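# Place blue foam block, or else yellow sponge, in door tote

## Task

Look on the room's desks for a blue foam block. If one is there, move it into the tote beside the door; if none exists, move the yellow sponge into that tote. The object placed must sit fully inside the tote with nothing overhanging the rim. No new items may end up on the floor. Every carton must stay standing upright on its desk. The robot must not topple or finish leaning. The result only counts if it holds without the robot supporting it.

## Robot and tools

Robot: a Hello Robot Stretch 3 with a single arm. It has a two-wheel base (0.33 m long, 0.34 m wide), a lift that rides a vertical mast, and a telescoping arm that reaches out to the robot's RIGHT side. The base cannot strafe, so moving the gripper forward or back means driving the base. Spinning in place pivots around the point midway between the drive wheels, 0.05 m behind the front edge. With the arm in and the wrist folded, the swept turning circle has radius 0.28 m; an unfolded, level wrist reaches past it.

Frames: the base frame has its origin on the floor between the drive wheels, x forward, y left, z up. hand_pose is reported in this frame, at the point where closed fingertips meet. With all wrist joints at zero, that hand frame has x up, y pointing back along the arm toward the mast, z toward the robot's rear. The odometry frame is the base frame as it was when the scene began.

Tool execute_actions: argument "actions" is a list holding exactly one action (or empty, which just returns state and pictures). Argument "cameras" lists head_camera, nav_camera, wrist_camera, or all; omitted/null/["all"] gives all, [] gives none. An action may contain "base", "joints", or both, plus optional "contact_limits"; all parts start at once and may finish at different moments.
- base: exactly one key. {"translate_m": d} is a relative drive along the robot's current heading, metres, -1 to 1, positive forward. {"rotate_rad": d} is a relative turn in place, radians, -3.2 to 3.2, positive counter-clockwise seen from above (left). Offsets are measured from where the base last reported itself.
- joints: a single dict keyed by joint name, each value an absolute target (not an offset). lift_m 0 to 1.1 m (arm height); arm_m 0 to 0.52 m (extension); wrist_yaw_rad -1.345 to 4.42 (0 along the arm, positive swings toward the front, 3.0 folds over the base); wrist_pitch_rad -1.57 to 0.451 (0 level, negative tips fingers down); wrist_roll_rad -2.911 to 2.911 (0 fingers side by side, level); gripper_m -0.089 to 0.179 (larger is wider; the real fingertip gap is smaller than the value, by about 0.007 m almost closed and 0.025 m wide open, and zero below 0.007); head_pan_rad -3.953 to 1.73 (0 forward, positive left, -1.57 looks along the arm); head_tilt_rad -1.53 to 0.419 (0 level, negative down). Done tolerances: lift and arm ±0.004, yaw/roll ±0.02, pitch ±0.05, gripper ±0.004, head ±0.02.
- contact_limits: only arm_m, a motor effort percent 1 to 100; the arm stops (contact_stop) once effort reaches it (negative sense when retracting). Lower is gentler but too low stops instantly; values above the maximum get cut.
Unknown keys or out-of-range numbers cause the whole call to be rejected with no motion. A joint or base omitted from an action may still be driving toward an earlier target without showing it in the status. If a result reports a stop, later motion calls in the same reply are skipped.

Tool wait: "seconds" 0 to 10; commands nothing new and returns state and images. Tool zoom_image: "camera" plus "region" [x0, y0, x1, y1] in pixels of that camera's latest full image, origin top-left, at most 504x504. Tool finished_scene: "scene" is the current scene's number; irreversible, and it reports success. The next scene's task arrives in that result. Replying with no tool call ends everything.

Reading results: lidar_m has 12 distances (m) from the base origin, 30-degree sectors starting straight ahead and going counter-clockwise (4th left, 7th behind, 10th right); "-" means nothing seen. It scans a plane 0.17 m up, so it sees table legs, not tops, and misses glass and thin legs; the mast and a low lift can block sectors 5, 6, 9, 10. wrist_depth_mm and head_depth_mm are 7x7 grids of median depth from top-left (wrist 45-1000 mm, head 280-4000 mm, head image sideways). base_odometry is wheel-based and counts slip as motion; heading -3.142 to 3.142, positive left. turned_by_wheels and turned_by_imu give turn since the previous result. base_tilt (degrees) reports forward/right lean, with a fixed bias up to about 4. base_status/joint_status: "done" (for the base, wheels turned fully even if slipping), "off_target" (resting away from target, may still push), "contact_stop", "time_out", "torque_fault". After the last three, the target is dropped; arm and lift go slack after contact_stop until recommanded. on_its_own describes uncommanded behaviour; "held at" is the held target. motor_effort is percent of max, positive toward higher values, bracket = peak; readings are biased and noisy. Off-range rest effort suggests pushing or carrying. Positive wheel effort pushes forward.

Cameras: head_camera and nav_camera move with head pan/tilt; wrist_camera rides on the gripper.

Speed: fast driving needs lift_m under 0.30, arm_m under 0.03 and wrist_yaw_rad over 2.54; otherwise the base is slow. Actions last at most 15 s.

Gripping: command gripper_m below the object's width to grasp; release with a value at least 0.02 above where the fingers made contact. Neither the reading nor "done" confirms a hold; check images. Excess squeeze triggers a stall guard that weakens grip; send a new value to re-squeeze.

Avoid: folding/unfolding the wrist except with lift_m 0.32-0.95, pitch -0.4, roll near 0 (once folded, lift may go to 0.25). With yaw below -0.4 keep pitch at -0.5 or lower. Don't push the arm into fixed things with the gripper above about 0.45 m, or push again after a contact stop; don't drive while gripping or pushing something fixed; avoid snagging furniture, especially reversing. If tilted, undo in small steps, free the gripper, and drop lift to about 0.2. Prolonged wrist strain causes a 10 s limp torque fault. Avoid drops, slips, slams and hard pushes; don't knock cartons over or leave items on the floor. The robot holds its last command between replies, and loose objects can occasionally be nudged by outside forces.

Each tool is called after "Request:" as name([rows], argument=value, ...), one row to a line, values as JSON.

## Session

Request:
execute_actions([
  {"joints":{"head_pan_rad":1.6,"head_tilt_rad":-0.3,"lift_m":0.27}},
], cameras=["nav_camera"])

Request:
execute_actions([
  {"joints":{"head_pan_rad":0}},
], cameras=["nav_camera"])

Request:
execute_actions([
  {"joints":{"head_pan_rad":-1.5}},
], cameras=["nav_camera"])

Request:
execute_actions([
  {"joints":{"head_pan_rad":-3.1}},
], cameras=["nav_camera"])

Scene clock: 3.77 s.
base_odometry: x=+0.000 y=+0.000 heading=+0.000 (m, m, rad; odometry frame)
turned_by_wheels: +0.000 (rad since the last result)
turned_by_imu: +0.000 (rad since the last result)
base_tilt: forward=+0.2 right=-0.1 (deg)
lidar_m: 2.11 1.57 1.77 2.23 2.22 1.84 2.16 1.52 1.34 2.26 2.15 2.22
head_depth_mm: 1961 2013 2111 2148 2241 2191 1733 / 2153 2191 2262 2353 2438 2236 1737 / 2330 2442 2520 2629 2694 2267 1723 / 2572 2659 2795 2876 2979 2244 1716 / 2478 2553 2675 2787 2861 2222 1726 / 2274 2403 2468 2612 2649 2218 1717 / 2154 2217 2300 2376 1896 2032 1712
base_status: not commanded
joint_positions: lift_m=+0.271 arm_m=+0.001 wrist_yaw_rad=+2.896 wrist_pitch_rad=-0.422 wrist_roll_rad=+0.013 gripper_m=+0.037 head_pan_rad=+1.593 head_tilt_rad=-0.296
joint_status: all done
motor_effort: left_wheel=+0(0) right_wheel=-1(1) lift_m=+16(27) arm_m=-1(1) wrist_yaw_rad=+0(2) wrist_pitch_rad=+8(8) wrist_roll_rad=+0(0) gripper_m=+1(0) head_pan_rad=+2(30) head_tilt_rad=-1(20) (%)
hand_pose: x=+0.0333 y=+0.0708 z=+0.2824 quat_wxyz=(+0.233, +0.708, +0.061, +0.664) (m; base frame)
wrist_depth_mm: - - - - - - - / - - - - - - - / 964 - 898 896 856 861 809 / 709 - 698 680 653 651 639 / 590 565 581 559 560 540 531 / 499 487 - 475 - 465 448 / 438 - - - 403 392 392
pictures: nav_camera (sideways: a quarter turn counterclockwise sets it upright)
Images, in order (width x height): nav_camera 672x504.

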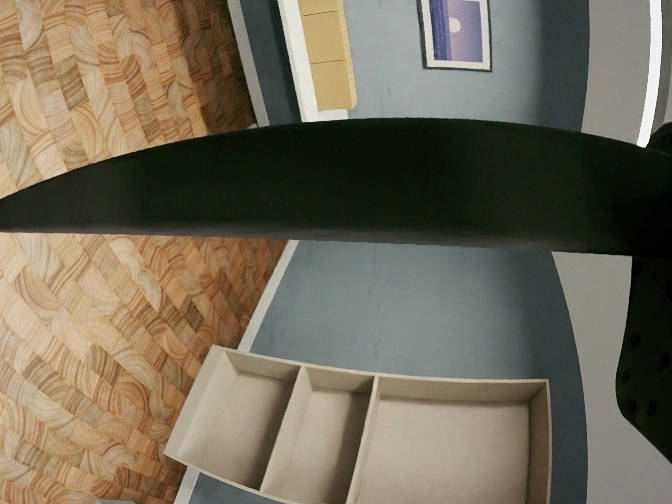

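Scene clock: 5.10 s.
base_odometry: x=+0.000 y=+0.000 heading=+0.000 (m, m, rad; odometry frame)
turned_by_wheels: +0.000 (rad since the last result)
turned_by_imu: +0.000 (rad since the last result)
base_tilt: forward=+0.2 right=-0.1 (deg)
lidar_m: 2.11 1.58 1.77 2.22 2.22 1.84 2.16 1.52 1.34 2.24 2.15 2.22
head_depth_mm: 2663 2778 2856 2932 2987 2241 1734 / 2704 2840 2979 3162 3194 2233 1728 / 2478 2567 2704 2843 2916 2271 1727 / 2256 2382 2451 2576 2705 2281 1718 / 2070 2173 2236 2340 2454 2233 1723 / 1942 2002 2064 2160 2246 2238 1730 / 1815 1867 1934 1987 2089 2097 1652
base_status: not commanded
joint_positions: lift_m=+0.271 arm_m=+0.001 wrist_yaw_rad=+2.896 wrist_pitch_rad=-0.422 wrist_roll_rad=+0.013 gripper_m=+0.037 head_pan_rad=+0.007 head_tilt_rad=-0.296
joint_status: all done
motor_effort: left_wheel=+0(0) right_wheel=-1(1) lift_m=+16(16) arm_m=-1(1) wrist_yaw_rad=+1(1) wrist_pitch_rad=+9(8) wrist_roll_rad=+0(0) gripper_m=+1(0) head_pan_rad=-2(28) head_tilt_rad=-2(1) (%)
hand_pose: x=+0.0333 y=+0.0708 z=+0.2824 quat_wxyz=(+0.233, +0.708, +0.061, +0.664) (m; base frame)
wrist_depth_mm: - - - - - - - / - - - - - - - / 949 - 901 851 858 837 831 / 717 - 696 700 681 659 662 / 591 566 588 552 566 546 542 / 491 492 - 484 - 459 452 / 432 - - - 402 394 396
pictures: nav_camera (sideways: a quarter turn counterclockwise sets it upright)
Images, in order (width x height): nav_camera 672x504.

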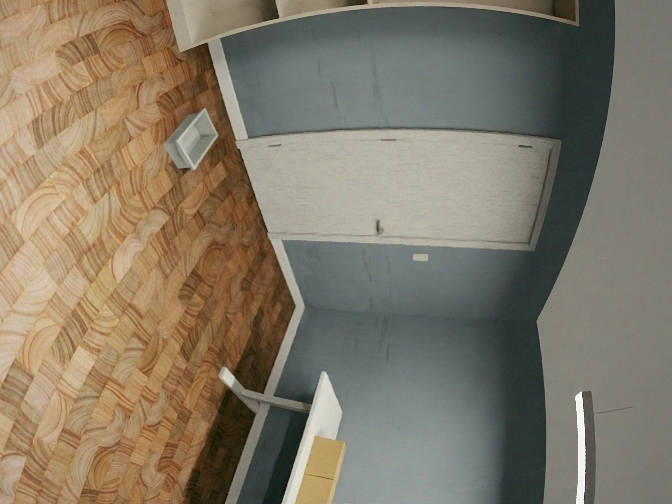

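Scene clock: 6.40 s.
base_odometry: x=+0.000 y=+0.000 heading=+0.000 (m, m, rad; odometry frame)
turned_by_wheels: +0.000 (rad since the last result)
turned_by_imu: +0.000 (rad since the last result)
base_tilt: forward=+0.2 right=+0.0 (deg)
lidar_m: 2.11 1.58 1.77 2.23 2.23 1.83 2.17 1.53 1.34 2.25 2.15 2.22
head_depth_mm: 2080 2138 2186 2298 2276 2243 1706 / 2276 2366 2458 2515 2661 2244 1732 / 2556 2626 2749 2823 2851 2244 1739 / 2830 2916 3036 3207 3132 2242 1716 / 2755 2880 2978 3121 3141 2248 1729 / 2600 2659 2750 2878 2955 2257 1723 / 2427 2465 2594 2614 2825 2254 1712
base_status: not commanded
joint_positions: lift_m=+0.271 arm_m=+0.001 wrist_yaw_rad=+2.896 wrist_pitch_rad=-0.422 wrist_roll_rad=+0.013 gripper_m=+0.037 head_pan_rad=-1.493 head_tilt_rad=-0.296
joint_status: all done
motor_effort: left_wheel=+0(0) right_wheel=-1(1) lift_m=+16(16) arm_m=-1(1) wrist_yaw_rad=+0(0) wrist_pitch_rad=+8(8) wrist_roll_rad=+0(0) gripper_m=+0(1) head_pan_rad=-2(29) head_tilt_rad=-1(1) (%)
hand_pose: x=+0.0333 y=+0.0708 z=+0.2824 quat_wxyz=(+0.233, +0.708, +0.061, +0.664) (m; base frame)
wrist_depth_mm: - - - - - - - / - - - - - - - / 984 - 901 921 844 810 822 / 719 - 682 676 672 652 656 / 591 555 592 559 559 542 532 / 498 490 - 483 - 464 451 / 437 - - - 406 397 392
pictures: nav_camera (sideways: a quarter turn counterclockwise sets it upright)
Images, in order (width x height): nav_camera 672x504.

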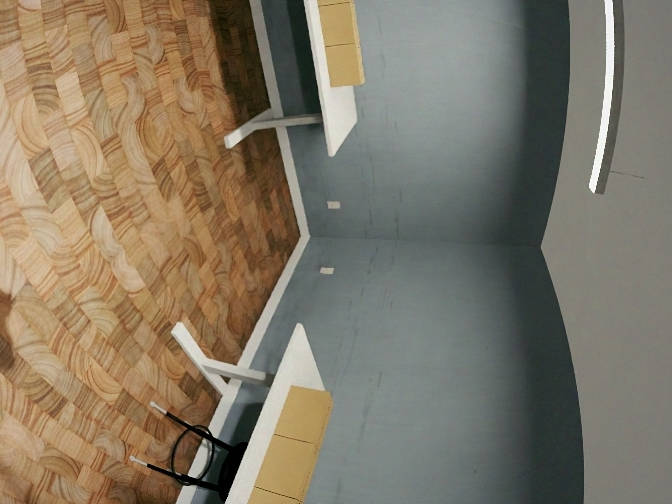

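Scene clock: 7.73 s.
base_odometry: x=+0.000 y=+0.000 heading=+0.000 (m, m, rad; odometry frame)
turned_by_wheels: +0.000 (rad since the last result)
turned_by_imu: +0.000 (rad since the last result)
base_tilt: forward=+0.2 right=-0.1 (deg)
lidar_m: 2.11 1.58 1.77 2.23 2.22 1.83 2.16 1.52 1.35 2.25 2.16 2.22
head_depth_mm: 2407 2438 2549 2610 2696 2253 1737 / 2536 2700 2741 2898 2939 2215 1724 / 2400 2511 2592 2784 2863 2248 1713 / 2214 2298 2410 2539 2636 2233 1712 / 2057 2144 2193 2347 2461 2235 1724 / 1924 1990 2066 2154 2231 2236 1722 / 1796 1861 1931 2003 1416 2109 1675
base_status: not commanded
joint_positions: lift_m=+0.271 arm_m=+0.001 wrist_yaw_rad=+2.896 wrist_pitch_rad=-0.422 wrist_roll_rad=+0.013 gripper_m=+0.037 head_pan_rad=-3.093 head_tilt_rad=-0.296
joint_status: all done
motor_effort: left_wheel=+0(1) right_wheel=-1(0) lift_m=+16(16) arm_m=-1(1) wrist_yaw_rad=+0(2) wrist_pitch_rad=+8(8) wrist_roll_rad=+0(0) gripper_m=+1(1) head_pan_rad=-2(29) head_tilt_rad=-1(1) (%)
hand_pose: x=+0.0333 y=+0.0708 z=+0.2824 quat_wxyz=(+0.233, +0.708, +0.061, +0.664) (m; base frame)
wrist_depth_mm: - - - - - - - / - - - - - - - / 996 - 882 884 854 842 813 / 734 - 690 674 677 657 644 / 585 559 578 557 567 544 533 / 490 498 - 480 - 458 444 / 435 - - - 404 395 397
pictures: nav_camera (sideways: a quarter turn counterclockwise sets it upright)
Images, in order (width x height): nav_camera 672x504.

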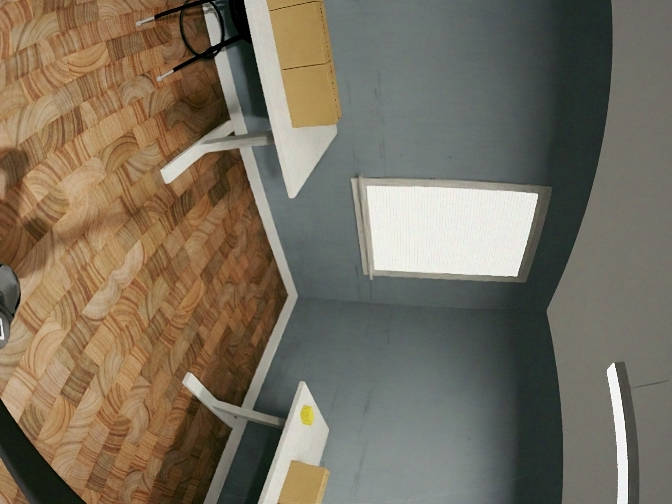

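Request:
execute_actions([
  {"base":{"rotate_rad":-1.43},"joints":{"head_pan_rad":0}},
], cameras=[])

Request:
execute_actions([
  {"base":{"translate_m":1}},
], cameras=["nav_camera"])

Request:
execute_actions([
  {"base":{"translate_m":1},"joints":{"head_pan_rad":-2.3}},
], cameras=["nav_camera"])

Request:
execute_actions([
  {"base":{"translate_m":0.4},"joints":{"head_pan_rad":-3.95}},
], cameras=["nav_camera","head_camera"])

Scene clock: 16.97 s.
base_odometry: x=+0.000 y=+0.000 heading=-1.430 (m, m, rad; odometry frame)
turned_by_wheels: -1.430 (rad since the last result)
turned_by_imu: -1.440 (rad since the last result)
base_tilt: forward=+0.2 right=-0.1 (deg)
lidar_m: 2.49 2.16 2.22 1.99 1.85 1.77 1.88 2.22 1.83 2.02 1.35 1.34
head_depth_mm: 2179 2230 2324 2369 2431 2225 1711 / 2417 2475 2584 2654 2710 2274 1708 / 2714 2786 2903 3042 2989 2229 1729 / 2819 2888 3107 3167 3178 2258 1733 / 2633 2745 2809 2981 3048 2238 1715 / 2481 2581 2693 2797 2892 2230 1732 / 2377 2433 2517 2532 2716 2218 1709
base_status: done
joint_positions: lift_m=+0.271 arm_m=+0.001 wrist_yaw_rad=+2.896 wrist_pitch_rad=-0.422 wrist_roll_rad=+0.013 gripper_m=+0.037 head_pan_rad=-0.007 head_tilt_rad=-0.297
joint_status: all done
motor_effort: left_wheel=+4(15) right_wheel=-2(6) lift_m=+17(17) arm_m=-1(1) wrist_yaw_rad=+0(1) wrist_pitch_rad=+8(8) wrist_roll_rad=+0(0) gripper_m=-1(0) head_pan_rad=+2(29) head_tilt_rad=-1(1) (%)
hand_pose: x=+0.0333 y=+0.0708 z=+0.2824 quat_wxyz=(+0.233, +0.708, +0.061, +0.664) (m; base frame)
wrist_depth_mm: - - - - - - - / - - - - - - - / 925 - 877 866 860 827 819 / 705 - 694 669 676 656 642 / 593 558 592 553 559 532 535 / 488 494 - 482 - 461 453 / 437 - - - 403 395 397
pictures: none
No camera images: the call's "cameras" was empty. Leave "cameras" out to get every camera's image.

Scene clock: 21.90 s.
base_odometry: x=+0.141 y=-0.990 heading=-1.430 (m, m, rad; odometry frame)
turned_by_wheels: +0.000 (rad since the last result)
turned_by_imu: +0.006 (rad since the last result)
base_tilt: forward=+0.2 right=-0.1 (deg)
lidar_m: 1.75 1.25 1.76 1.79 2.42 2.31 2.87 2.59 1.57 0.90 0.89 1.35
head_depth_mm: 1507 1563 1603 1656 1702 1754 1708 / 1662 1721 1776 1839 1934 1978 1736 / 1870 1933 2006 2100 2159 2169 1727 / 1872 1947 2046 2133 2231 2254 1714 / 1768 1847 1892 1993 2067 2130 1723 / 1656 1717 1779 1853 1921 1980 1733 / 1552 1626 1694 1752 1821 1901 1722
base_status: done
joint_positions: lift_m=+0.271 arm_m=+0.001 wrist_yaw_rad=+2.896 wrist_pitch_rad=-0.422 wrist_roll_rad=+0.013 gripper_m=+0.037 head_pan_rad=-0.007 head_tilt_rad=-0.297
joint_status: not commanded
motor_effort: left_wheel=+2(14) right_wheel=-2(5) lift_m=+16(17) arm_m=-1(1) wrist_yaw_rad=+1(0) wrist_pitch_rad=+8(8) wrist_roll_rad=+0(0) gripper_m=+1(1) head_pan_rad=+2(3) head_tilt_rad=-1(0) (%)
hand_pose: x=+0.0332 y=+0.0708 z=+0.2823 quat_wxyz=(+0.233, +0.708, +0.061, +0.664) (m; base frame)
wrist_depth_mm: - - - - - - - / - - - - - - - / 942 - 878 875 855 813 837 / 741 - 687 669 677 645 649 / 586 567 598 562 566 536 527 / 494 488 - 473 - 463 447 / 432 - - - 403 393 393
pictures: nav_camera (sideways: a quarter turn counterclockwise sets it upright)
Images, in order (width x height): nav_camera 672x504.

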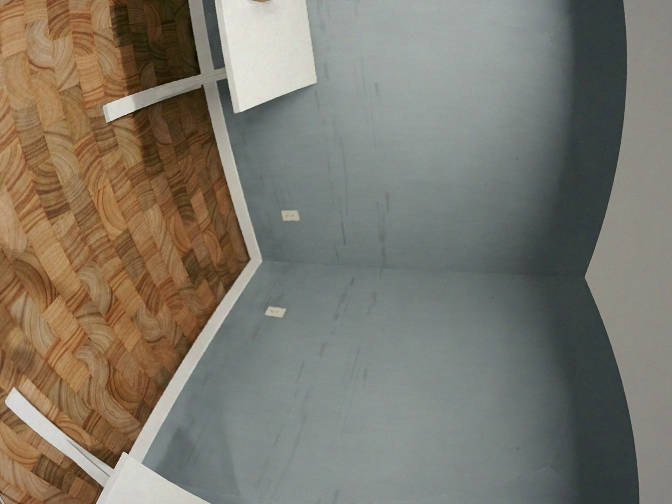

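Scene clock: 26.83 s.
base_odometry: x=+0.281 y=-1.980 heading=-1.430 (m, m, rad; odometry frame)
turned_by_wheels: +0.000 (rad since the last result)
turned_by_imu: +0.006 (rad since the last result)
base_tilt: forward=+0.2 right=+0.0 (deg)
lidar_m: 0.95 0.90 0.91 0.71 2.77 3.06 3.70 2.16 0.94 0.81 0.76 0.78
head_depth_mm: 3426 3544 3744 3773 2976 2137 1654 / 3425 3697 3866 1921 1291 996 1604 / 3553 3698 3841 3751 1090 994 1624 / 2598 2711 2841 2461 1420 992 1674 / 1939 2007 2086 2021 1408 995 1097 / 1547 1584 1643 1682 1415 1040 1673 / 1282 1312 1343 1375 1334 1086 1466
base_status: done
joint_positions: lift_m=+0.271 arm_m=+0.001 wrist_yaw_rad=+2.896 wrist_pitch_rad=-0.422 wrist_roll_rad=+0.013 gripper_m=+0.037 head_pan_rad=-2.293 head_tilt_rad=-0.297
joint_status: all done
motor_effort: left_wheel=+1(14) right_wheel=-2(2) lift_m=+16(17) arm_m=-1(1) wrist_yaw_rad=-1(0) wrist_pitch_rad=+9(9) wrist_roll_rad=+0(0) gripper_m=+0(0) head_pan_rad=-2(29) head_tilt_rad=-1(1) (%)
hand_pose: x=+0.0332 y=+0.0708 z=+0.2823 quat_wxyz=(+0.233, +0.708, +0.061, +0.664) (m; base frame)
wrist_depth_mm: - - - - 927 777 661 / - - - - 962 822 702 / 964 - 854 841 846 793 730 / 738 - 696 677 664 664 660 / 579 559 594 549 567 540 528 / 492 488 - 484 - 456 453 / 441 - - - 411 403 389
pictures: nav_camera (sideways: a quarter turn counterclockwise sets it upright)
Images, in order (width x height): nav_camera 672x504.

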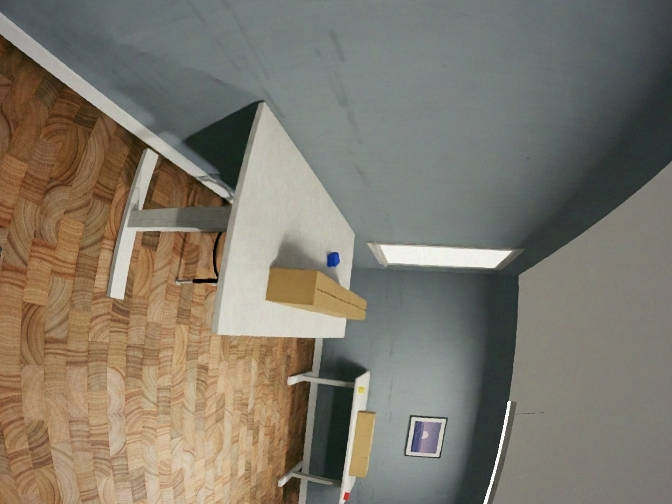

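Scene clock: 29.83 s.
base_odometry: x=+0.337 y=-2.376 heading=-1.430 (m, m, rad; odometry frame)
turned_by_wheels: +0.000 (rad since the last result)
turned_by_imu: +0.002 (rad since the last result)
base_tilt: forward=+0.2 right=+0.0 (deg)
lidar_m: 0.60 0.56 0.58 0.75 1.74 3.31 4.06 1.22 0.82 0.57 0.54 0.55
head_depth_mm: - - - - - - - / 2908 3092 3179 - - - - / 2906 3060 3203 3359 1133 994 824 / 2987 3171 3280 3436 2850 995 854 / 3036 3155 3298 3497 3197 2147 1556 / 3081 3223 3397 3546 3191 2217 1740 / 3225 3325 3445 3581 3085 2216 1726
base_status: done
joint_positions: lift_m=+0.271 arm_m=+0.001 wrist_yaw_rad=+2.896 wrist_pitch_rad=-0.422 wrist_roll_rad=+0.013 gripper_m=+0.037 head_pan_rad=-3.943 head_tilt_rad=-0.297
joint_status: all done
motor_effort: left_wheel=+1(13) right_wheel=-1(3) lift_m=+17(17) arm_m=-1(1) wrist_yaw_rad=-1(1) wrist_pitch_rad=+8(8) wrist_roll_rad=+0(0) gripper_m=+1(0) head_pan_rad=-2(28) head_tilt_rad=-1(0) (%)
hand_pose: x=+0.0332 y=+0.0708 z=+0.2823 quat_wxyz=(+0.233, +0.708, +0.061, +0.664) (m; base frame)
wrist_depth_mm: - - 960 715 598 489 415 / - - - 793 626 520 444 / 966 - 883 807 665 568 467 / 700 - 698 679 663 583 497 / 579 564 592 555 569 537 501 / 493 484 - 483 - 459 452 / 440 - - - 402 398 393
pictures: head_camera (sideways: a quarter turn clockwise sets it upright), nav_camera (sideways: a quarter turn counterclockwise sets it upright)
Images, in order (width x height): head_camera 896x504, nav_camera 672x504.

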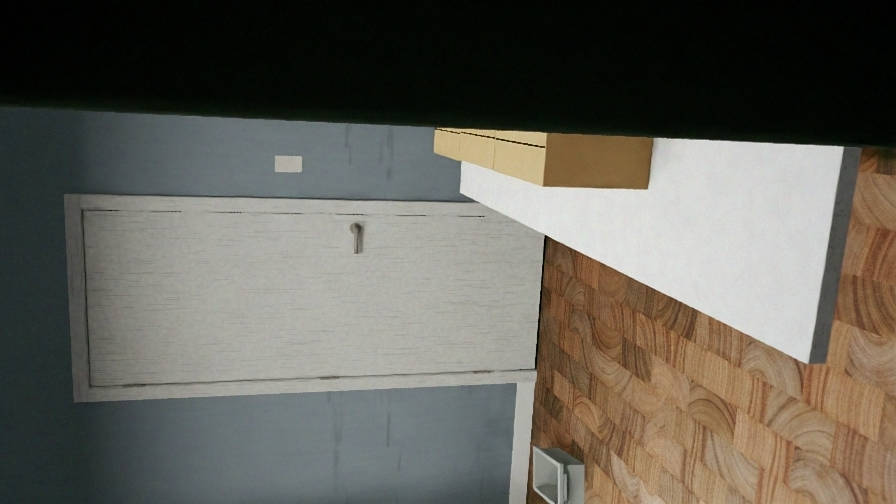

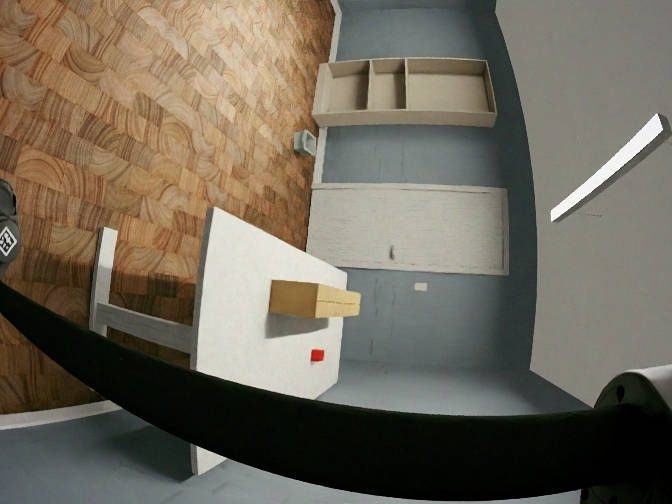

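Request:
execute_actions([
  {"base":{"translate_m":-1},"joints":{"head_pan_rad":0.3,"head_tilt_rad":-0.5}},
], cameras=[])

Request:
execute_actions([
  {"base":{"translate_m":-0.3}},
], cameras=[])

Request:
execute_actions([
  {"base":{"rotate_rad":-2.53}},
], cameras=["nav_camera"])

Request:
execute_actions([
  {"base":{"translate_m":1}},
], cameras=["nav_camera"])

Scene clock: 42.87 s.
base_odometry: x=+0.197 y=-1.386 heading=-1.430 (m, m, rad; odometry frame)
turned_by_wheels: +0.000 (rad since the last result)
turned_by_imu: -0.006 (rad since the last result)
base_tilt: forward=+0.2 right=-0.1 (deg)
lidar_m: 1.45 1.40 0.95 1.75 2.66 2.66 3.26 2.93 0.99 0.77 1.10 1.12
head_depth_mm: 1356 1456 1591 1732 1907 1741 1420 / 1314 1417 1557 1678 1864 1746 1421 / 1276 1389 1491 1625 1791 1740 1432 / 1247 1338 1451 1564 1718 1737 1426 / 1221 1295 1399 1523 1657 1741 1423 / 1183 1260 1362 1469 1598 1671 1424 / 1150 1230 1308 1421 1548 1651 1427
base_status: done
joint_positions: lift_m=+0.271 arm_m=+0.001 wrist_yaw_rad=+2.896 wrist_pitch_rad=-0.422 wrist_roll_rad=+0.013 gripper_m=+0.037 head_pan_rad=+0.293 head_tilt_rad=-0.495
joint_status: all done
motor_effort: left_wheel=+2(9) right_wheel=-2(6) lift_m=+16(17) arm_m=-1(1) wrist_yaw_rad=+1(0) wrist_pitch_rad=+8(9) wrist_roll_rad=+0(0) gripper_m=+1(1) head_pan_rad=+2(29) head_tilt_rad=-1(18) (%)
hand_pose: x=+0.0332 y=+0.0708 z=+0.2823 quat_wxyz=(+0.233, +0.708, +0.061, +0.664) (m; base frame)
wrist_depth_mm: - - - - - - - / - - - - - - - / 942 - 919 871 801 836 817 / 719 - 699 684 664 656 644 / 573 553 584 557 575 535 523 / 488 482 - 481 - 460 448 / 438 - - - 402 396 394
pictures: none
No camera images: the call's "cameras" was empty. Leave "cameras" out to get every camera's image.

Scene clock: 45.63 s.
base_odometry: x=+0.155 y=-1.089 heading=-1.430 (m, m, rad; odometry frame)
turned_by_wheels: +0.000 (rad since the last result)
turned_by_imu: -0.002 (rad since the last result)
base_tilt: forward=+0.3 right=+0.0 (deg)
lidar_m: 1.68 1.18 1.68 1.77 2.49 2.40 2.96 3.14 1.15 0.91 0.85 1.30
head_depth_mm: 1615 1749 1906 2097 2198 1749 1425 / 1570 1705 1829 2001 2133 1735 1437 / 1531 1636 1767 1907 2048 1744 1429 / 1479 1594 1723 1874 2017 1744 1435 / 1427 1554 1668 1814 1971 1750 1416 / 1401 1496 1598 1731 1859 1736 1421 / 1366 1464 1558 1357 1020 1598 1390
base_status: done
joint_positions: lift_m=+0.271 arm_m=+0.001 wrist_yaw_rad=+2.896 wrist_pitch_rad=-0.422 wrist_roll_rad=+0.013 gripper_m=+0.037 head_pan_rad=+0.293 head_tilt_rad=-0.495
joint_status: not commanded
motor_effort: left_wheel=+2(8) right_wheel=-2(7) lift_m=+17(17) arm_m=-1(2) wrist_yaw_rad=+1(0) wrist_pitch_rad=+8(8) wrist_roll_rad=+0(0) gripper_m=+0(0) head_pan_rad=+3(3) head_tilt_rad=-1(2) (%)
hand_pose: x=+0.0332 y=+0.0708 z=+0.2823 quat_wxyz=(+0.233, +0.708, +0.061, +0.664) (m; base frame)
wrist_depth_mm: - - - - - - - / - - - - - - - / 983 - 894 891 832 778 794 / 717 - 681 668 658 654 642 / 579 559 588 550 563 534 529 / 497 488 - 478 - 461 452 / 438 - - - 404 403 392
pictures: none
No camera images: the call's "cameras" was empty. Leave "cameras" out to get every camera's image.

Scene clock: 48.40 s.
base_odometry: x=+0.154 y=-1.089 heading=+2.324 (m, m, rad; odometry frame)
turned_by_wheels: -2.530 (rad since the last result)
turned_by_imu: -2.550 (rad since the last result)
base_tilt: forward=+0.2 right=-0.1 (deg)
lidar_m: 3.14 1.15 0.91 0.85 1.33 1.70 1.18 1.71 1.78 2.48 2.40 2.97
head_depth_mm: 2678 2821 3055 2915 2216 1748 1431 / 2747 2957 3170 3114 2215 1719 1439 / 2817 3034 3286 3090 2226 1742 1420 / 2953 3102 3363 2969 2247 1739 1421 / 2813 2969 3133 1425 2253 1748 1430 / 2339 2445 2366 1222 1888 1742 1436 / 1944 2045 2074 1073 982 1691 1424
base_status: done
joint_positions: lift_m=+0.271 arm_m=+0.001 wrist_yaw_rad=+2.896 wrist_pitch_rad=-0.422 wrist_roll_rad=+0.013 gripper_m=+0.037 head_pan_rad=+0.293 head_tilt_rad=-0.495
joint_status: not commanded
motor_effort: left_wheel=+4(13) right_wheel=-2(6) lift_m=+17(17) arm_m=-2(1) wrist_yaw_rad=+1(0) wrist_pitch_rad=+9(9) wrist_roll_rad=+0(0) gripper_m=+1(1) head_pan_rad=+3(2) head_tilt_rad=-1(2) (%)
hand_pose: x=+0.0332 y=+0.0707 z=+0.2823 quat_wxyz=(+0.233, +0.708, +0.061, +0.664) (m; base frame)
wrist_depth_mm: - - - - - - - / - - - - - - - / 939 - 892 847 861 825 810 / 722 - 687 669 668 662 638 / 586 561 582 557 568 535 534 / 493 489 - 484 - 464 450 / 437 - - - 409 396 391
pictures: nav_camera (sideways: a quarter turn counterclockwise sets it upright)
Images, in order (width x height): nav_camera 672x504.

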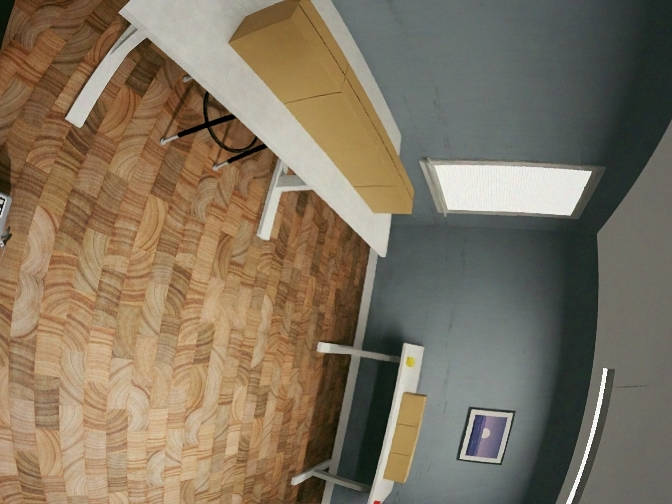

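Scene clock: 53.33 s.
base_odometry: x=-0.529 y=-0.360 heading=+2.324 (m, m, rad; odometry frame)
turned_by_wheels: +0.000 (rad since the last result)
turned_by_imu: +0.006 (rad since the last result)
base_tilt: forward=+0.2 right=-0.1 (deg)
lidar_m: 1.67 1.74 0.89 0.71 1.16 1.18 2.19 2.57 2.60 2.23 2.34 2.12
head_depth_mm: 1782 1896 2031 2221 2160 1695 1433 / 1824 1982 2137 2261 2223 1743 1441 / 1902 2043 2176 2399 2203 1738 1431 / 1941 2095 2277 2479 2251 1737 1429 / 2016 2179 2329 2561 2223 1729 1428 / 2082 2245 2404 2559 2243 1741 1423 / 1912 2008 2118 2184 2163 1752 1416
base_status: done
joint_positions: lift_m=+0.271 arm_m=+0.001 wrist_yaw_rad=+2.896 wrist_pitch_rad=-0.422 wrist_roll_rad=+0.013 gripper_m=+0.037 head_pan_rad=+0.293 head_tilt_rad=-0.495
joint_status: not commanded
motor_effort: left_wheel=+2(15) right_wheel=-2(4) lift_m=+17(17) arm_m=-1(2) wrist_yaw_rad=+0(0) wrist_pitch_rad=+8(8) wrist_roll_rad=+0(0) gripper_m=+0(0) head_pan_rad=+2(2) head_tilt_rad=-1(2) (%)
hand_pose: x=+0.0332 y=+0.0707 z=+0.2823 quat_wxyz=(+0.233, +0.708, +0.061, +0.664) (m; base frame)
wrist_depth_mm: - - - - - - - / - - - - - - - / 910 - 895 894 790 824 815 / 696 - 698 681 674 647 640 / 576 560 581 555 562 544 526 / 491 488 - 479 - 463 451 / 439 - - - 404 401 392
pictures: nav_camera (sideways: a quarter turn counterclockwise sets it upright)
Images, in order (width x height): nav_camera 672x504.

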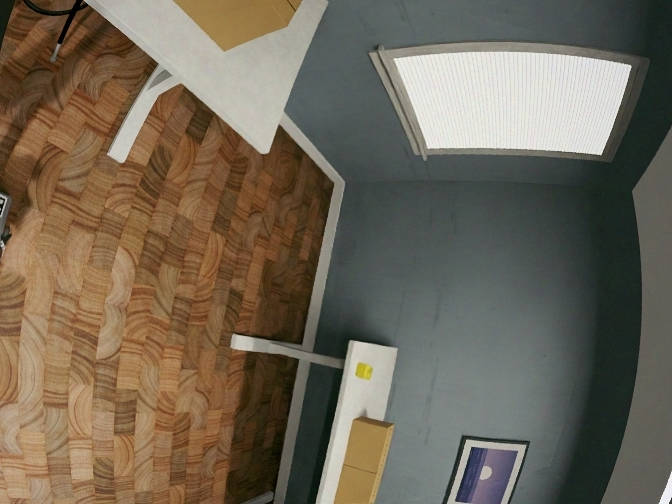

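Request:
execute_actions([
  {"base":{"translate_m":0.93}},
], cameras=[])

Request:
execute_actions([
  {"base":{"rotate_rad":-1.57},"joints":{"head_pan_rad":-2.2,"head_tilt_rad":-0.7}},
], cameras=["nav_camera"])

Request:
execute_actions([
  {"base":{"translate_m":-0.7},"joints":{"head_pan_rad":-1.57,"lift_m":0.85}},
], cameras=[])

Request:
execute_actions([
  {"joints":{"wrist_yaw_rad":0,"gripper_m":0.179,"wrist_pitch_rad":-0.45}},
])

Scene clock: 63.27 s.
base_odometry: x=-1.166 y=+0.319 heading=+2.324 (m, m, rad; odometry frame)
turned_by_wheels: +0.000 (rad since the last result)
turned_by_imu: +0.006 (rad since the last result)
base_tilt: forward=+0.3 right=-0.1 (deg)
lidar_m: 0.74 1.24 1.27 1.24 1.29 1.24 3.13 3.42 2.45 2.25 1.53 1.23
head_depth_mm: 982 1044 1118 1195 1017 770 634 / 1012 1075 1155 1253 1358 1487 1385 / 1034 1104 1198 1295 1413 1552 1422 / 1067 1143 1240 1358 1482 1606 1424 / 1100 1184 1280 1403 1537 1653 1427 / 1142 1223 1342 1465 1605 1723 1427 / 1182 1275 1378 1520 1679 1735 1421
base_status: done
joint_positions: lift_m=+0.271 arm_m=+0.001 wrist_yaw_rad=+2.896 wrist_pitch_rad=-0.422 wrist_roll_rad=+0.013 gripper_m=+0.037 head_pan_rad=+0.293 head_tilt_rad=-0.495
joint_status: not commanded
motor_effort: left_wheel=+2(12) right_wheel=-1(4) lift_m=+17(17) arm_m=-1(1) wrist_yaw_rad=+0(1) wrist_pitch_rad=+8(8) wrist_roll_rad=+0(0) gripper_m=+0(0) head_pan_rad=+3(3) head_tilt_rad=-2(1) (%)
hand_pose: x=+0.0332 y=+0.0707 z=+0.2823 quat_wxyz=(+0.233, +0.708, +0.061, +0.664) (m; base frame)
wrist_depth_mm: - - - - - - - / 727 - - - - - - / 781 - 929 842 856 817 833 / 699 - 711 682 659 659 636 / 583 563 584 551 573 533 537 / 489 494 - 475 - 459 457 / 439 - - - 411 400 393
pictures: none
No camera images: the call's "cameras" was empty. Leave "cameras" out to get every camera's image.

Scene clock: 65.37 s.
base_odometry: x=-1.166 y=+0.319 heading=+0.754 (m, m, rad; odometry frame)
turned_by_wheels: -1.570 (rad since the last result)
turned_by_imu: -1.580 (rad since the last result)
base_tilt: forward=+0.2 right=+0.0 (deg)
lidar_m: 2.26 1.52 1.23 0.74 1.24 1.27 1.24 0.93 1.24 3.60 3.42 2.46
head_depth_mm: 1413 1498 1254 960 1221 1411 1258 / 1557 1627 976 955 839 1441 1266 / 1736 1797 963 956 1720 1484 1252 / 1986 1856 1103 1066 1710 1473 1254 / 2288 1309 1219 2097 1753 1474 1258 / 2750 1476 1450 2186 1751 1469 1259 / 3258 1840 2901 2176 1750 1455 1261
base_status: done
joint_positions: lift_m=+0.271 arm_m=+0.001 wrist_yaw_rad=+2.896 wrist_pitch_rad=-0.422 wrist_roll_rad=+0.013 gripper_m=+0.037 head_pan_rad=-2.193 head_tilt_rad=-0.692
joint_status: all done
motor_effort: left_wheel=+3(16) right_wheel=-2(6) lift_m=+17(17) arm_m=-1(1) wrist_yaw_rad=+0(1) wrist_pitch_rad=+9(9) wrist_roll_rad=+0(0) gripper_m=+0(1) head_pan_rad=-2(29) head_tilt_rad=-3(16) (%)
hand_pose: x=+0.0332 y=+0.0707 z=+0.2823 quat_wxyz=(+0.233, +0.708, +0.061, +0.664) (m; base frame)
wrist_depth_mm: - - - - - - - / - - - - - - - / 949 - 889 830 860 856 799 / 724 - 689 654 679 648 643 / 593 566 587 562 557 532 524 / 489 487 - 479 - 456 456 / 436 - - - 402 400 392
pictures: nav_camera (sideways: a quarter turn counterclockwise sets it upright)
Images, in order (width x height): nav_camera 672x504.

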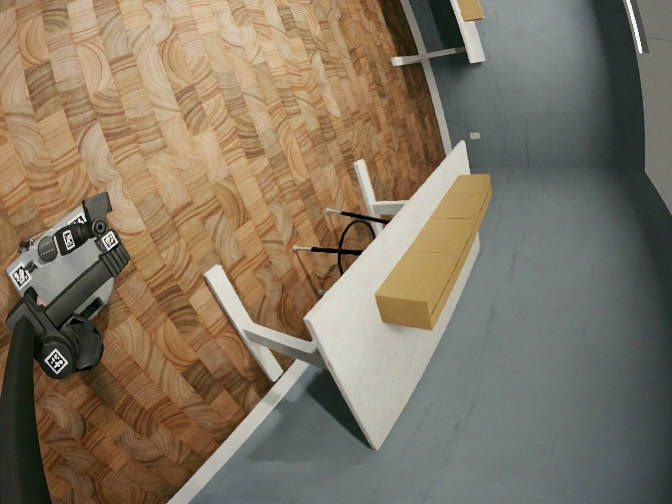

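Scene clock: 73.27 s.
base_odometry: x=-1.676 y=-0.160 heading=+0.754 (m, m, rad; odometry frame)
turned_by_wheels: +0.000 (rad since the last result)
turned_by_imu: -0.004 (rad since the last result)
base_tilt: forward=+0.2 right=-0.1 (deg)
lidar_m: 2.96 1.10 1.25 1.21 0.74 0.55 0.53 0.55 0.50 0.50 3.75 3.15
head_depth_mm: 2041 1748 1265 955 772 651 - / 3075 2597 1267 958 769 644 - / 3146 3411 1266 959 771 645 938 / 3190 1353 943 771 769 642 - / 3216 3480 905 743 770 643 - / 3139 3481 2862 954 771 642 1254 / 3139 3509 2867 2179 788 660 1257
base_status: done
joint_positions: lift_m=+0.849 arm_m=+0.001 wrist_yaw_rad=+2.896 wrist_pitch_rad=-0.422 wrist_roll_rad=+0.013 gripper_m=+0.037 head_pan_rad=-1.577 head_tilt_rad=-0.692
joint_status: all done
motor_effort: left_wheel=+3(13) right_wheel=-2(6) lift_m=+43(45) arm_m=-2(2) wrist_yaw_rad=+0(0) wrist_pitch_rad=+8(9) wrist_roll_rad=+0(0) gripper_m=+0(0) head_pan_rad=+2(24) head_tilt_rad=-3(3) (%)
hand_pose: x=+0.0332 y=+0.0707 z=+0.8611 quat_wxyz=(+0.233, +0.708, +0.061, +0.664) (m; base frame)
wrist_depth_mm: - - - - - - - / 727 - - - - - 712 / 770 - - - - - - / 762 - - - - - - / 763 - - - - - - / 726 - - - - - - / 718 981 - - - 974 943
pictures: none
No camera images: the call's "cameras" was empty. Leave "cameras" out to get every camera's image.

Scene clock: 75.70 s.
base_odometry: x=-1.676 y=-0.160 heading=+0.754 (m, m, rad; odometry frame)
turned_by_wheels: +0.000 (rad since the last result)
turned_by_imu: +0.000 (rad since the last result)
base_tilt: forward=+0.3 right=+0.0 (deg)
lidar_m: 2.96 1.10 1.25 1.21 0.74 0.55 0.53 0.56 0.50 0.50 3.74 3.12
head_depth_mm: 2021 1727 1258 954 768 652 - / 3084 2618 1263 953 769 642 - / 3171 3411 1260 959 771 685 - / 3190 1350 946 771 768 674 1237 / 3188 3419 902 743 769 644 1259 / 3145 3463 2838 951 768 642 1271 / 3095 3576 2902 2211 792 657 1265
base_status: not commanded
joint_positions: lift_m=+0.849 arm_m=+0.001 wrist_yaw_rad=+0.003 wrist_pitch_rad=-0.462 wrist_roll_rad=+0.013 gripper_m=+0.179 head_pan_rad=-1.577 head_tilt_rad=-0.692
joint_status: all done
motor_effort: left_wheel=+3(3) right_wheel=-2(2) lift_m=+43(43) arm_m=-2(2) wrist_yaw_rad=-2(1) wrist_pitch_rad=+7(8) wrist_roll_rad=+0(0) gripper_m=+1(100) head_pan_rad=+2(2) head_tilt_rad=-3(3) (%)
hand_pose: x=-0.0210 y=-0.3650 z=+0.8523 quat_wxyz=(+0.684, +0.162, -0.692, -0.162) (m; base frame)
wrist_depth_mm: - - 371 491 - 910 650 / - - 399 493 645 657 611 / - - 454 469 507 495 486 / - 461 420 409 410 393 389 / - 365 347 339 336 333 332 / - 302 298 291 287 283 - / 984 276 267 263 259 252 245
pictures: head_camera (sideways: a quarter turn clockwise sets it upright), nav_camera (sideways: a quarter turn counterclockwise sets it upright), wrist_camera
Images, in order (width x height): head_camera 896x504, nav_camera 672x504, wrist_camera 644x364.

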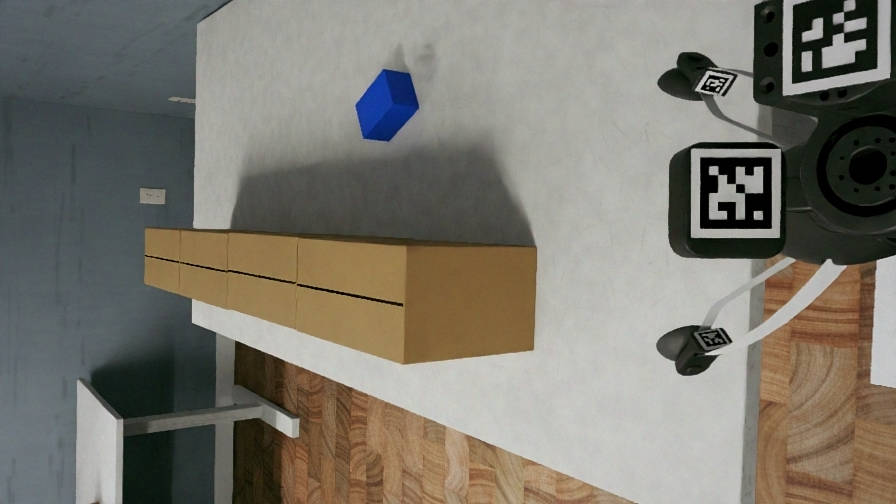

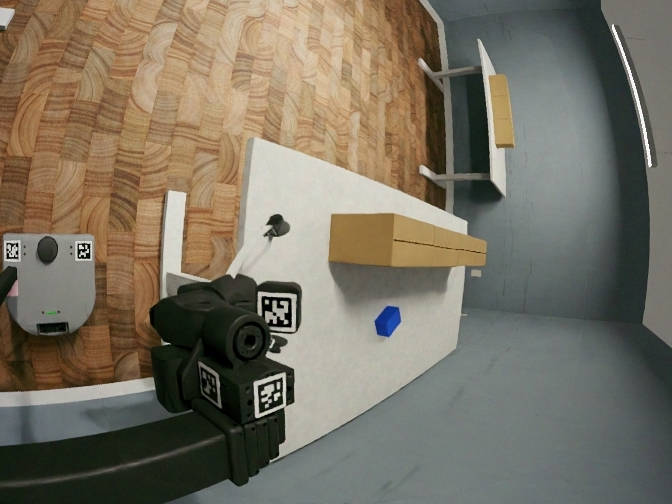

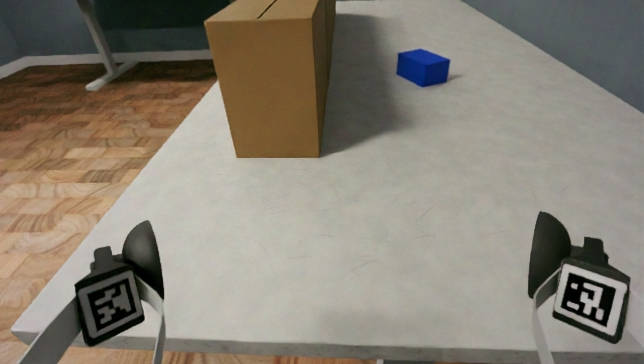

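Request:
execute_actions([
  {"base":{"translate_m":-0.175},"joints":{"lift_m":0.72,"wrist_pitch_rad":-0.23}},
], cameras=[])

Request:
execute_actions([
  {"joints":{"arm_m":0.4}},
], cameras=["wrist_camera","head_camera"])

Scene clock: 82.97 s.
base_odometry: x=-1.803 y=-0.280 heading=+0.754 (m, m, rad; odometry frame)
turned_by_wheels: +0.000 (rad since the last result)
turned_by_imu: -0.001 (rad since the last result)
base_tilt: forward=+0.2 right=+0.0 (deg)
lidar_m: 3.13 1.24 1.25 1.21 0.49 0.37 0.36 0.37 0.52 0.49 3.26 3.30
head_depth_mm: 1360 1341 1229 960 774 646 1187 / 2189 1747 1263 958 770 660 1246 / 3103 3404 1276 958 770 644 1260 / 3176 3322 1261 950 770 642 954 / 3183 1454 1201 956 771 660 1207 / 3232 1350 903 830 770 645 1259 / 3098 3502 857 746 769 640 1262
base_status: done
joint_positions: lift_m=+0.721 arm_m=+0.001 wrist_yaw_rad=+0.002 wrist_pitch_rad=-0.252 wrist_roll_rad=+0.013 gripper_m=+0.179 head_pan_rad=-1.577 head_tilt_rad=-0.692
joint_status: all done
motor_effort: left_wheel=+3(5) right_wheel=-3(6) lift_m=+17(38) arm_m=-1(2) wrist_yaw_rad=-3(2) wrist_pitch_rad=+13(13) wrist_roll_rad=+0(0) gripper_m=+1(0) head_pan_rad=+3(2) head_tilt_rad=-3(3) (%)
hand_pose: x=-0.0210 y=-0.3886 z=+0.7721 quat_wxyz=(+0.697, +0.089, -0.706, -0.089) (m; base frame)
wrist_depth_mm: 364 354 662 - - 672 430 / - 377 593 - 925 677 427 / - 404 488 505 476 471 411 / 370 354 346 340 329 320 315 / 268 277 258 256 250 245 250 / 214 207 209 204 202 198 - / - 183 178 175 171 168 163
pictures: none
No camera images: the call's "cameras" was empty. Leave "cameras" out to get every camera's image.

Scene clock: 87.10 s.
base_odometry: x=-1.803 y=-0.280 heading=+0.754 (m, m, rad; odometry frame)
turned_by_wheels: +0.000 (rad since the last result)
turned_by_imu: +0.000 (rad since the last result)
base_tilt: forward=+0.2 right=+0.0 (deg)
lidar_m: 3.17 1.24 1.25 1.22 0.49 0.37 0.35 0.37 0.52 0.49 3.26 3.29
head_depth_mm: 1366 1330 1218 958 781 661 - / 2214 1737 1271 1026 - 629 1238 / 3175 3378 1263 - 748 643 1260 / 3205 3419 1261 989 758 642 1209 / 3231 1448 1202 952 769 643 1212 / 3219 1359 906 832 769 640 1264 / 3136 3479 862 744 769 642 1255
base_status: not commanded
joint_positions: lift_m=+0.721 arm_m=+0.400 wrist_yaw_rad=+0.001 wrist_pitch_rad=-0.251 wrist_roll_rad=+0.013 gripper_m=+0.179 head_pan_rad=-1.577 head_tilt_rad=-0.692
joint_status: all done
motor_effort: left_wheel=+3(4) right_wheel=-3(3) lift_m=+17(17) arm_m=+2(4) wrist_yaw_rad=-2(2) wrist_pitch_rad=+12(12) wrist_roll_rad=+0(0) gripper_m=+1(0) head_pan_rad=+2(2) head_tilt_rad=-3(3) (%)
hand_pose: x=-0.0212 y=-0.7869 z=+0.7723 quat_wxyz=(+0.697, +0.089, -0.706, -0.089) (m; base frame)
wrist_depth_mm: 224 309 563 - - 671 435 / 224 309 552 - 922 647 444 / 223 308 469 499 485 465 418 / 222 307 343 270 306 318 311 / 225 263 256 253 247 245 249 / 211 207 206 204 199 197 - / - 167 171 168 167 164 157
pictures: head_camera (sideways: a quarter turn clockwise sets it upright), wrist_camera
Images, in order (width x height): head_camera 896x504, wrist_camera 644x364.

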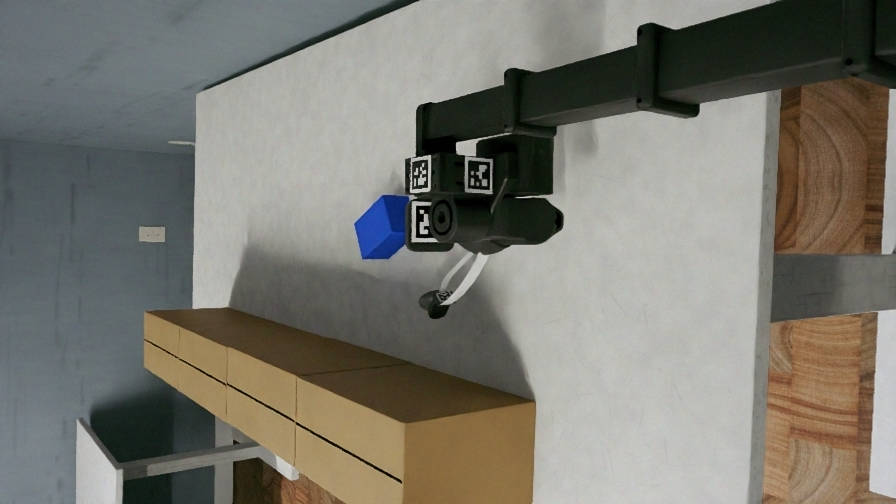

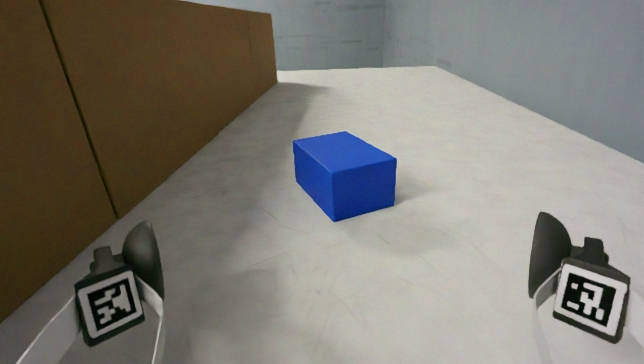

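Request:
execute_actions([
  {"base":{"translate_m":-0.012},"joints":{"arm_m":0.52,"lift_m":0.7}},
], cameras=["wrist_camera"])

Request:
execute_actions([
  {"joints":{"gripper_m":0.015}},
], cameras=["wrist_camera"])

Scene clock: 91.20 s.
base_odometry: x=-1.812 y=-0.288 heading=+0.754 (m, m, rad; odometry frame)
turned_by_wheels: +0.000 (rad since the last result)
turned_by_imu: +0.000 (rad since the last result)
base_tilt: forward=+0.2 right=+0.0 (deg)
lidar_m: 3.16 1.25 1.26 1.22 0.48 0.35 0.34 0.36 0.50 0.49 3.28 3.33
head_depth_mm: 1312 1297 1186 958 770 659 - / 2113 1743 1263 991 - 630 1237 / 3144 3271 1298 865 766 642 1237 / 3132 3381 1263 925 769 643 1216 / 3265 1451 1203 954 768 643 1026 / 3171 1332 944 874 767 644 1262 / 3125 3486 859 744 767 642 1257
base_status: done
joint_positions: lift_m=+0.701 arm_m=+0.520 wrist_yaw_rad=+0.001 wrist_pitch_rad=-0.251 wrist_roll_rad=+0.013 gripper_m=+0.179 head_pan_rad=-1.577 head_tilt_rad=-0.692
joint_status: all done
motor_effort: left_wheel=+3(4) right_wheel=-2(6) lift_m=+16(15) arm_m=+3(2) wrist_yaw_rad=-1(1) wrist_pitch_rad=+12(12) wrist_roll_rad=+0(0) gripper_m=+1(1) head_pan_rad=+3(3) head_tilt_rad=-3(3) (%)
hand_pose: x=-0.0212 y=-0.9069 z=+0.7523 quat_wxyz=(+0.697, +0.089, -0.706, -0.089) (m; base frame)
wrist_depth_mm: 231 319 581 - - 656 428 / 230 319 579 826 804 613 427 / 232 318 441 434 410 399 389 / 229 283 281 186 280 273 268 / 219 237 216 146 157 210 214 / 188 178 177 149 164 168 - / - 144 147 145 144 141 135
pictures: wrist_camera
Images, in order (width x height): wrist_camera 644x364.

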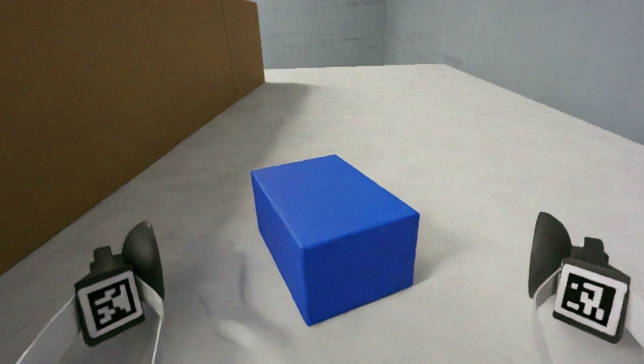

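Scene clock: 93.33 s.
base_odometry: x=-1.812 y=-0.288 heading=+0.754 (m, m, rad; odometry frame)
turned_by_wheels: +0.000 (rad since the last result)
turned_by_imu: +0.000 (rad since the last result)
base_tilt: forward=+0.2 right=+0.0 (deg)
lidar_m: 3.16 1.25 1.25 1.22 0.48 0.35 0.34 0.36 0.50 0.49 3.28 3.30
head_depth_mm: 1312 1294 1185 954 768 663 - / 2116 1749 1261 988 - 629 1238 / 3169 3264 1287 878 768 645 1238 / 3199 3386 1257 918 766 643 1209 / 3185 1464 1207 954 769 645 1031 / 3203 1353 941 871 767 642 1260 / 3146 3525 855 741 769 641 1260
base_status: not commanded
joint_positions: lift_m=+0.701 arm_m=+0.520 wrist_yaw_rad=+0.001 wrist_pitch_rad=-0.251 wrist_roll_rad=+0.013 gripper_m=+0.016 head_pan_rad=-1.577 head_tilt_rad=-0.692
joint_status: all done
motor_effort: left_wheel=+3(3) right_wheel=-2(2) lift_m=+17(17) arm_m=+2(2) wrist_yaw_rad=-1(0) wrist_pitch_rad=+12(12) wrist_roll_rad=+0(0) gripper_m=-19(100) head_pan_rad=+2(2) head_tilt_rad=-3(3) (%)
hand_pose: x=-0.0213 y=-0.9069 z=+0.7523 quat_wxyz=(+0.697, +0.088, -0.706, -0.089) (m; base frame)
wrist_depth_mm: 230 319 582 - - 656 428 / 230 318 579 843 797 612 430 / 231 316 439 431 417 401 389 / 230 283 281 183 282 274 268 / 220 226 233 145 155 210 206 / 181 179 - 152 163 169 166 / 151 149 146 145 143 142 140
pictures: wrist_camera
Images, in order (width x height): wrist_camera 644x364.

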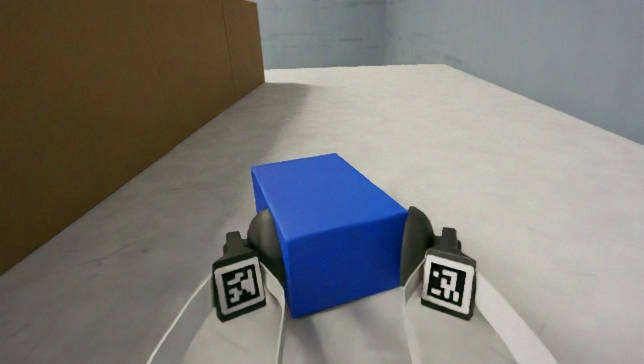

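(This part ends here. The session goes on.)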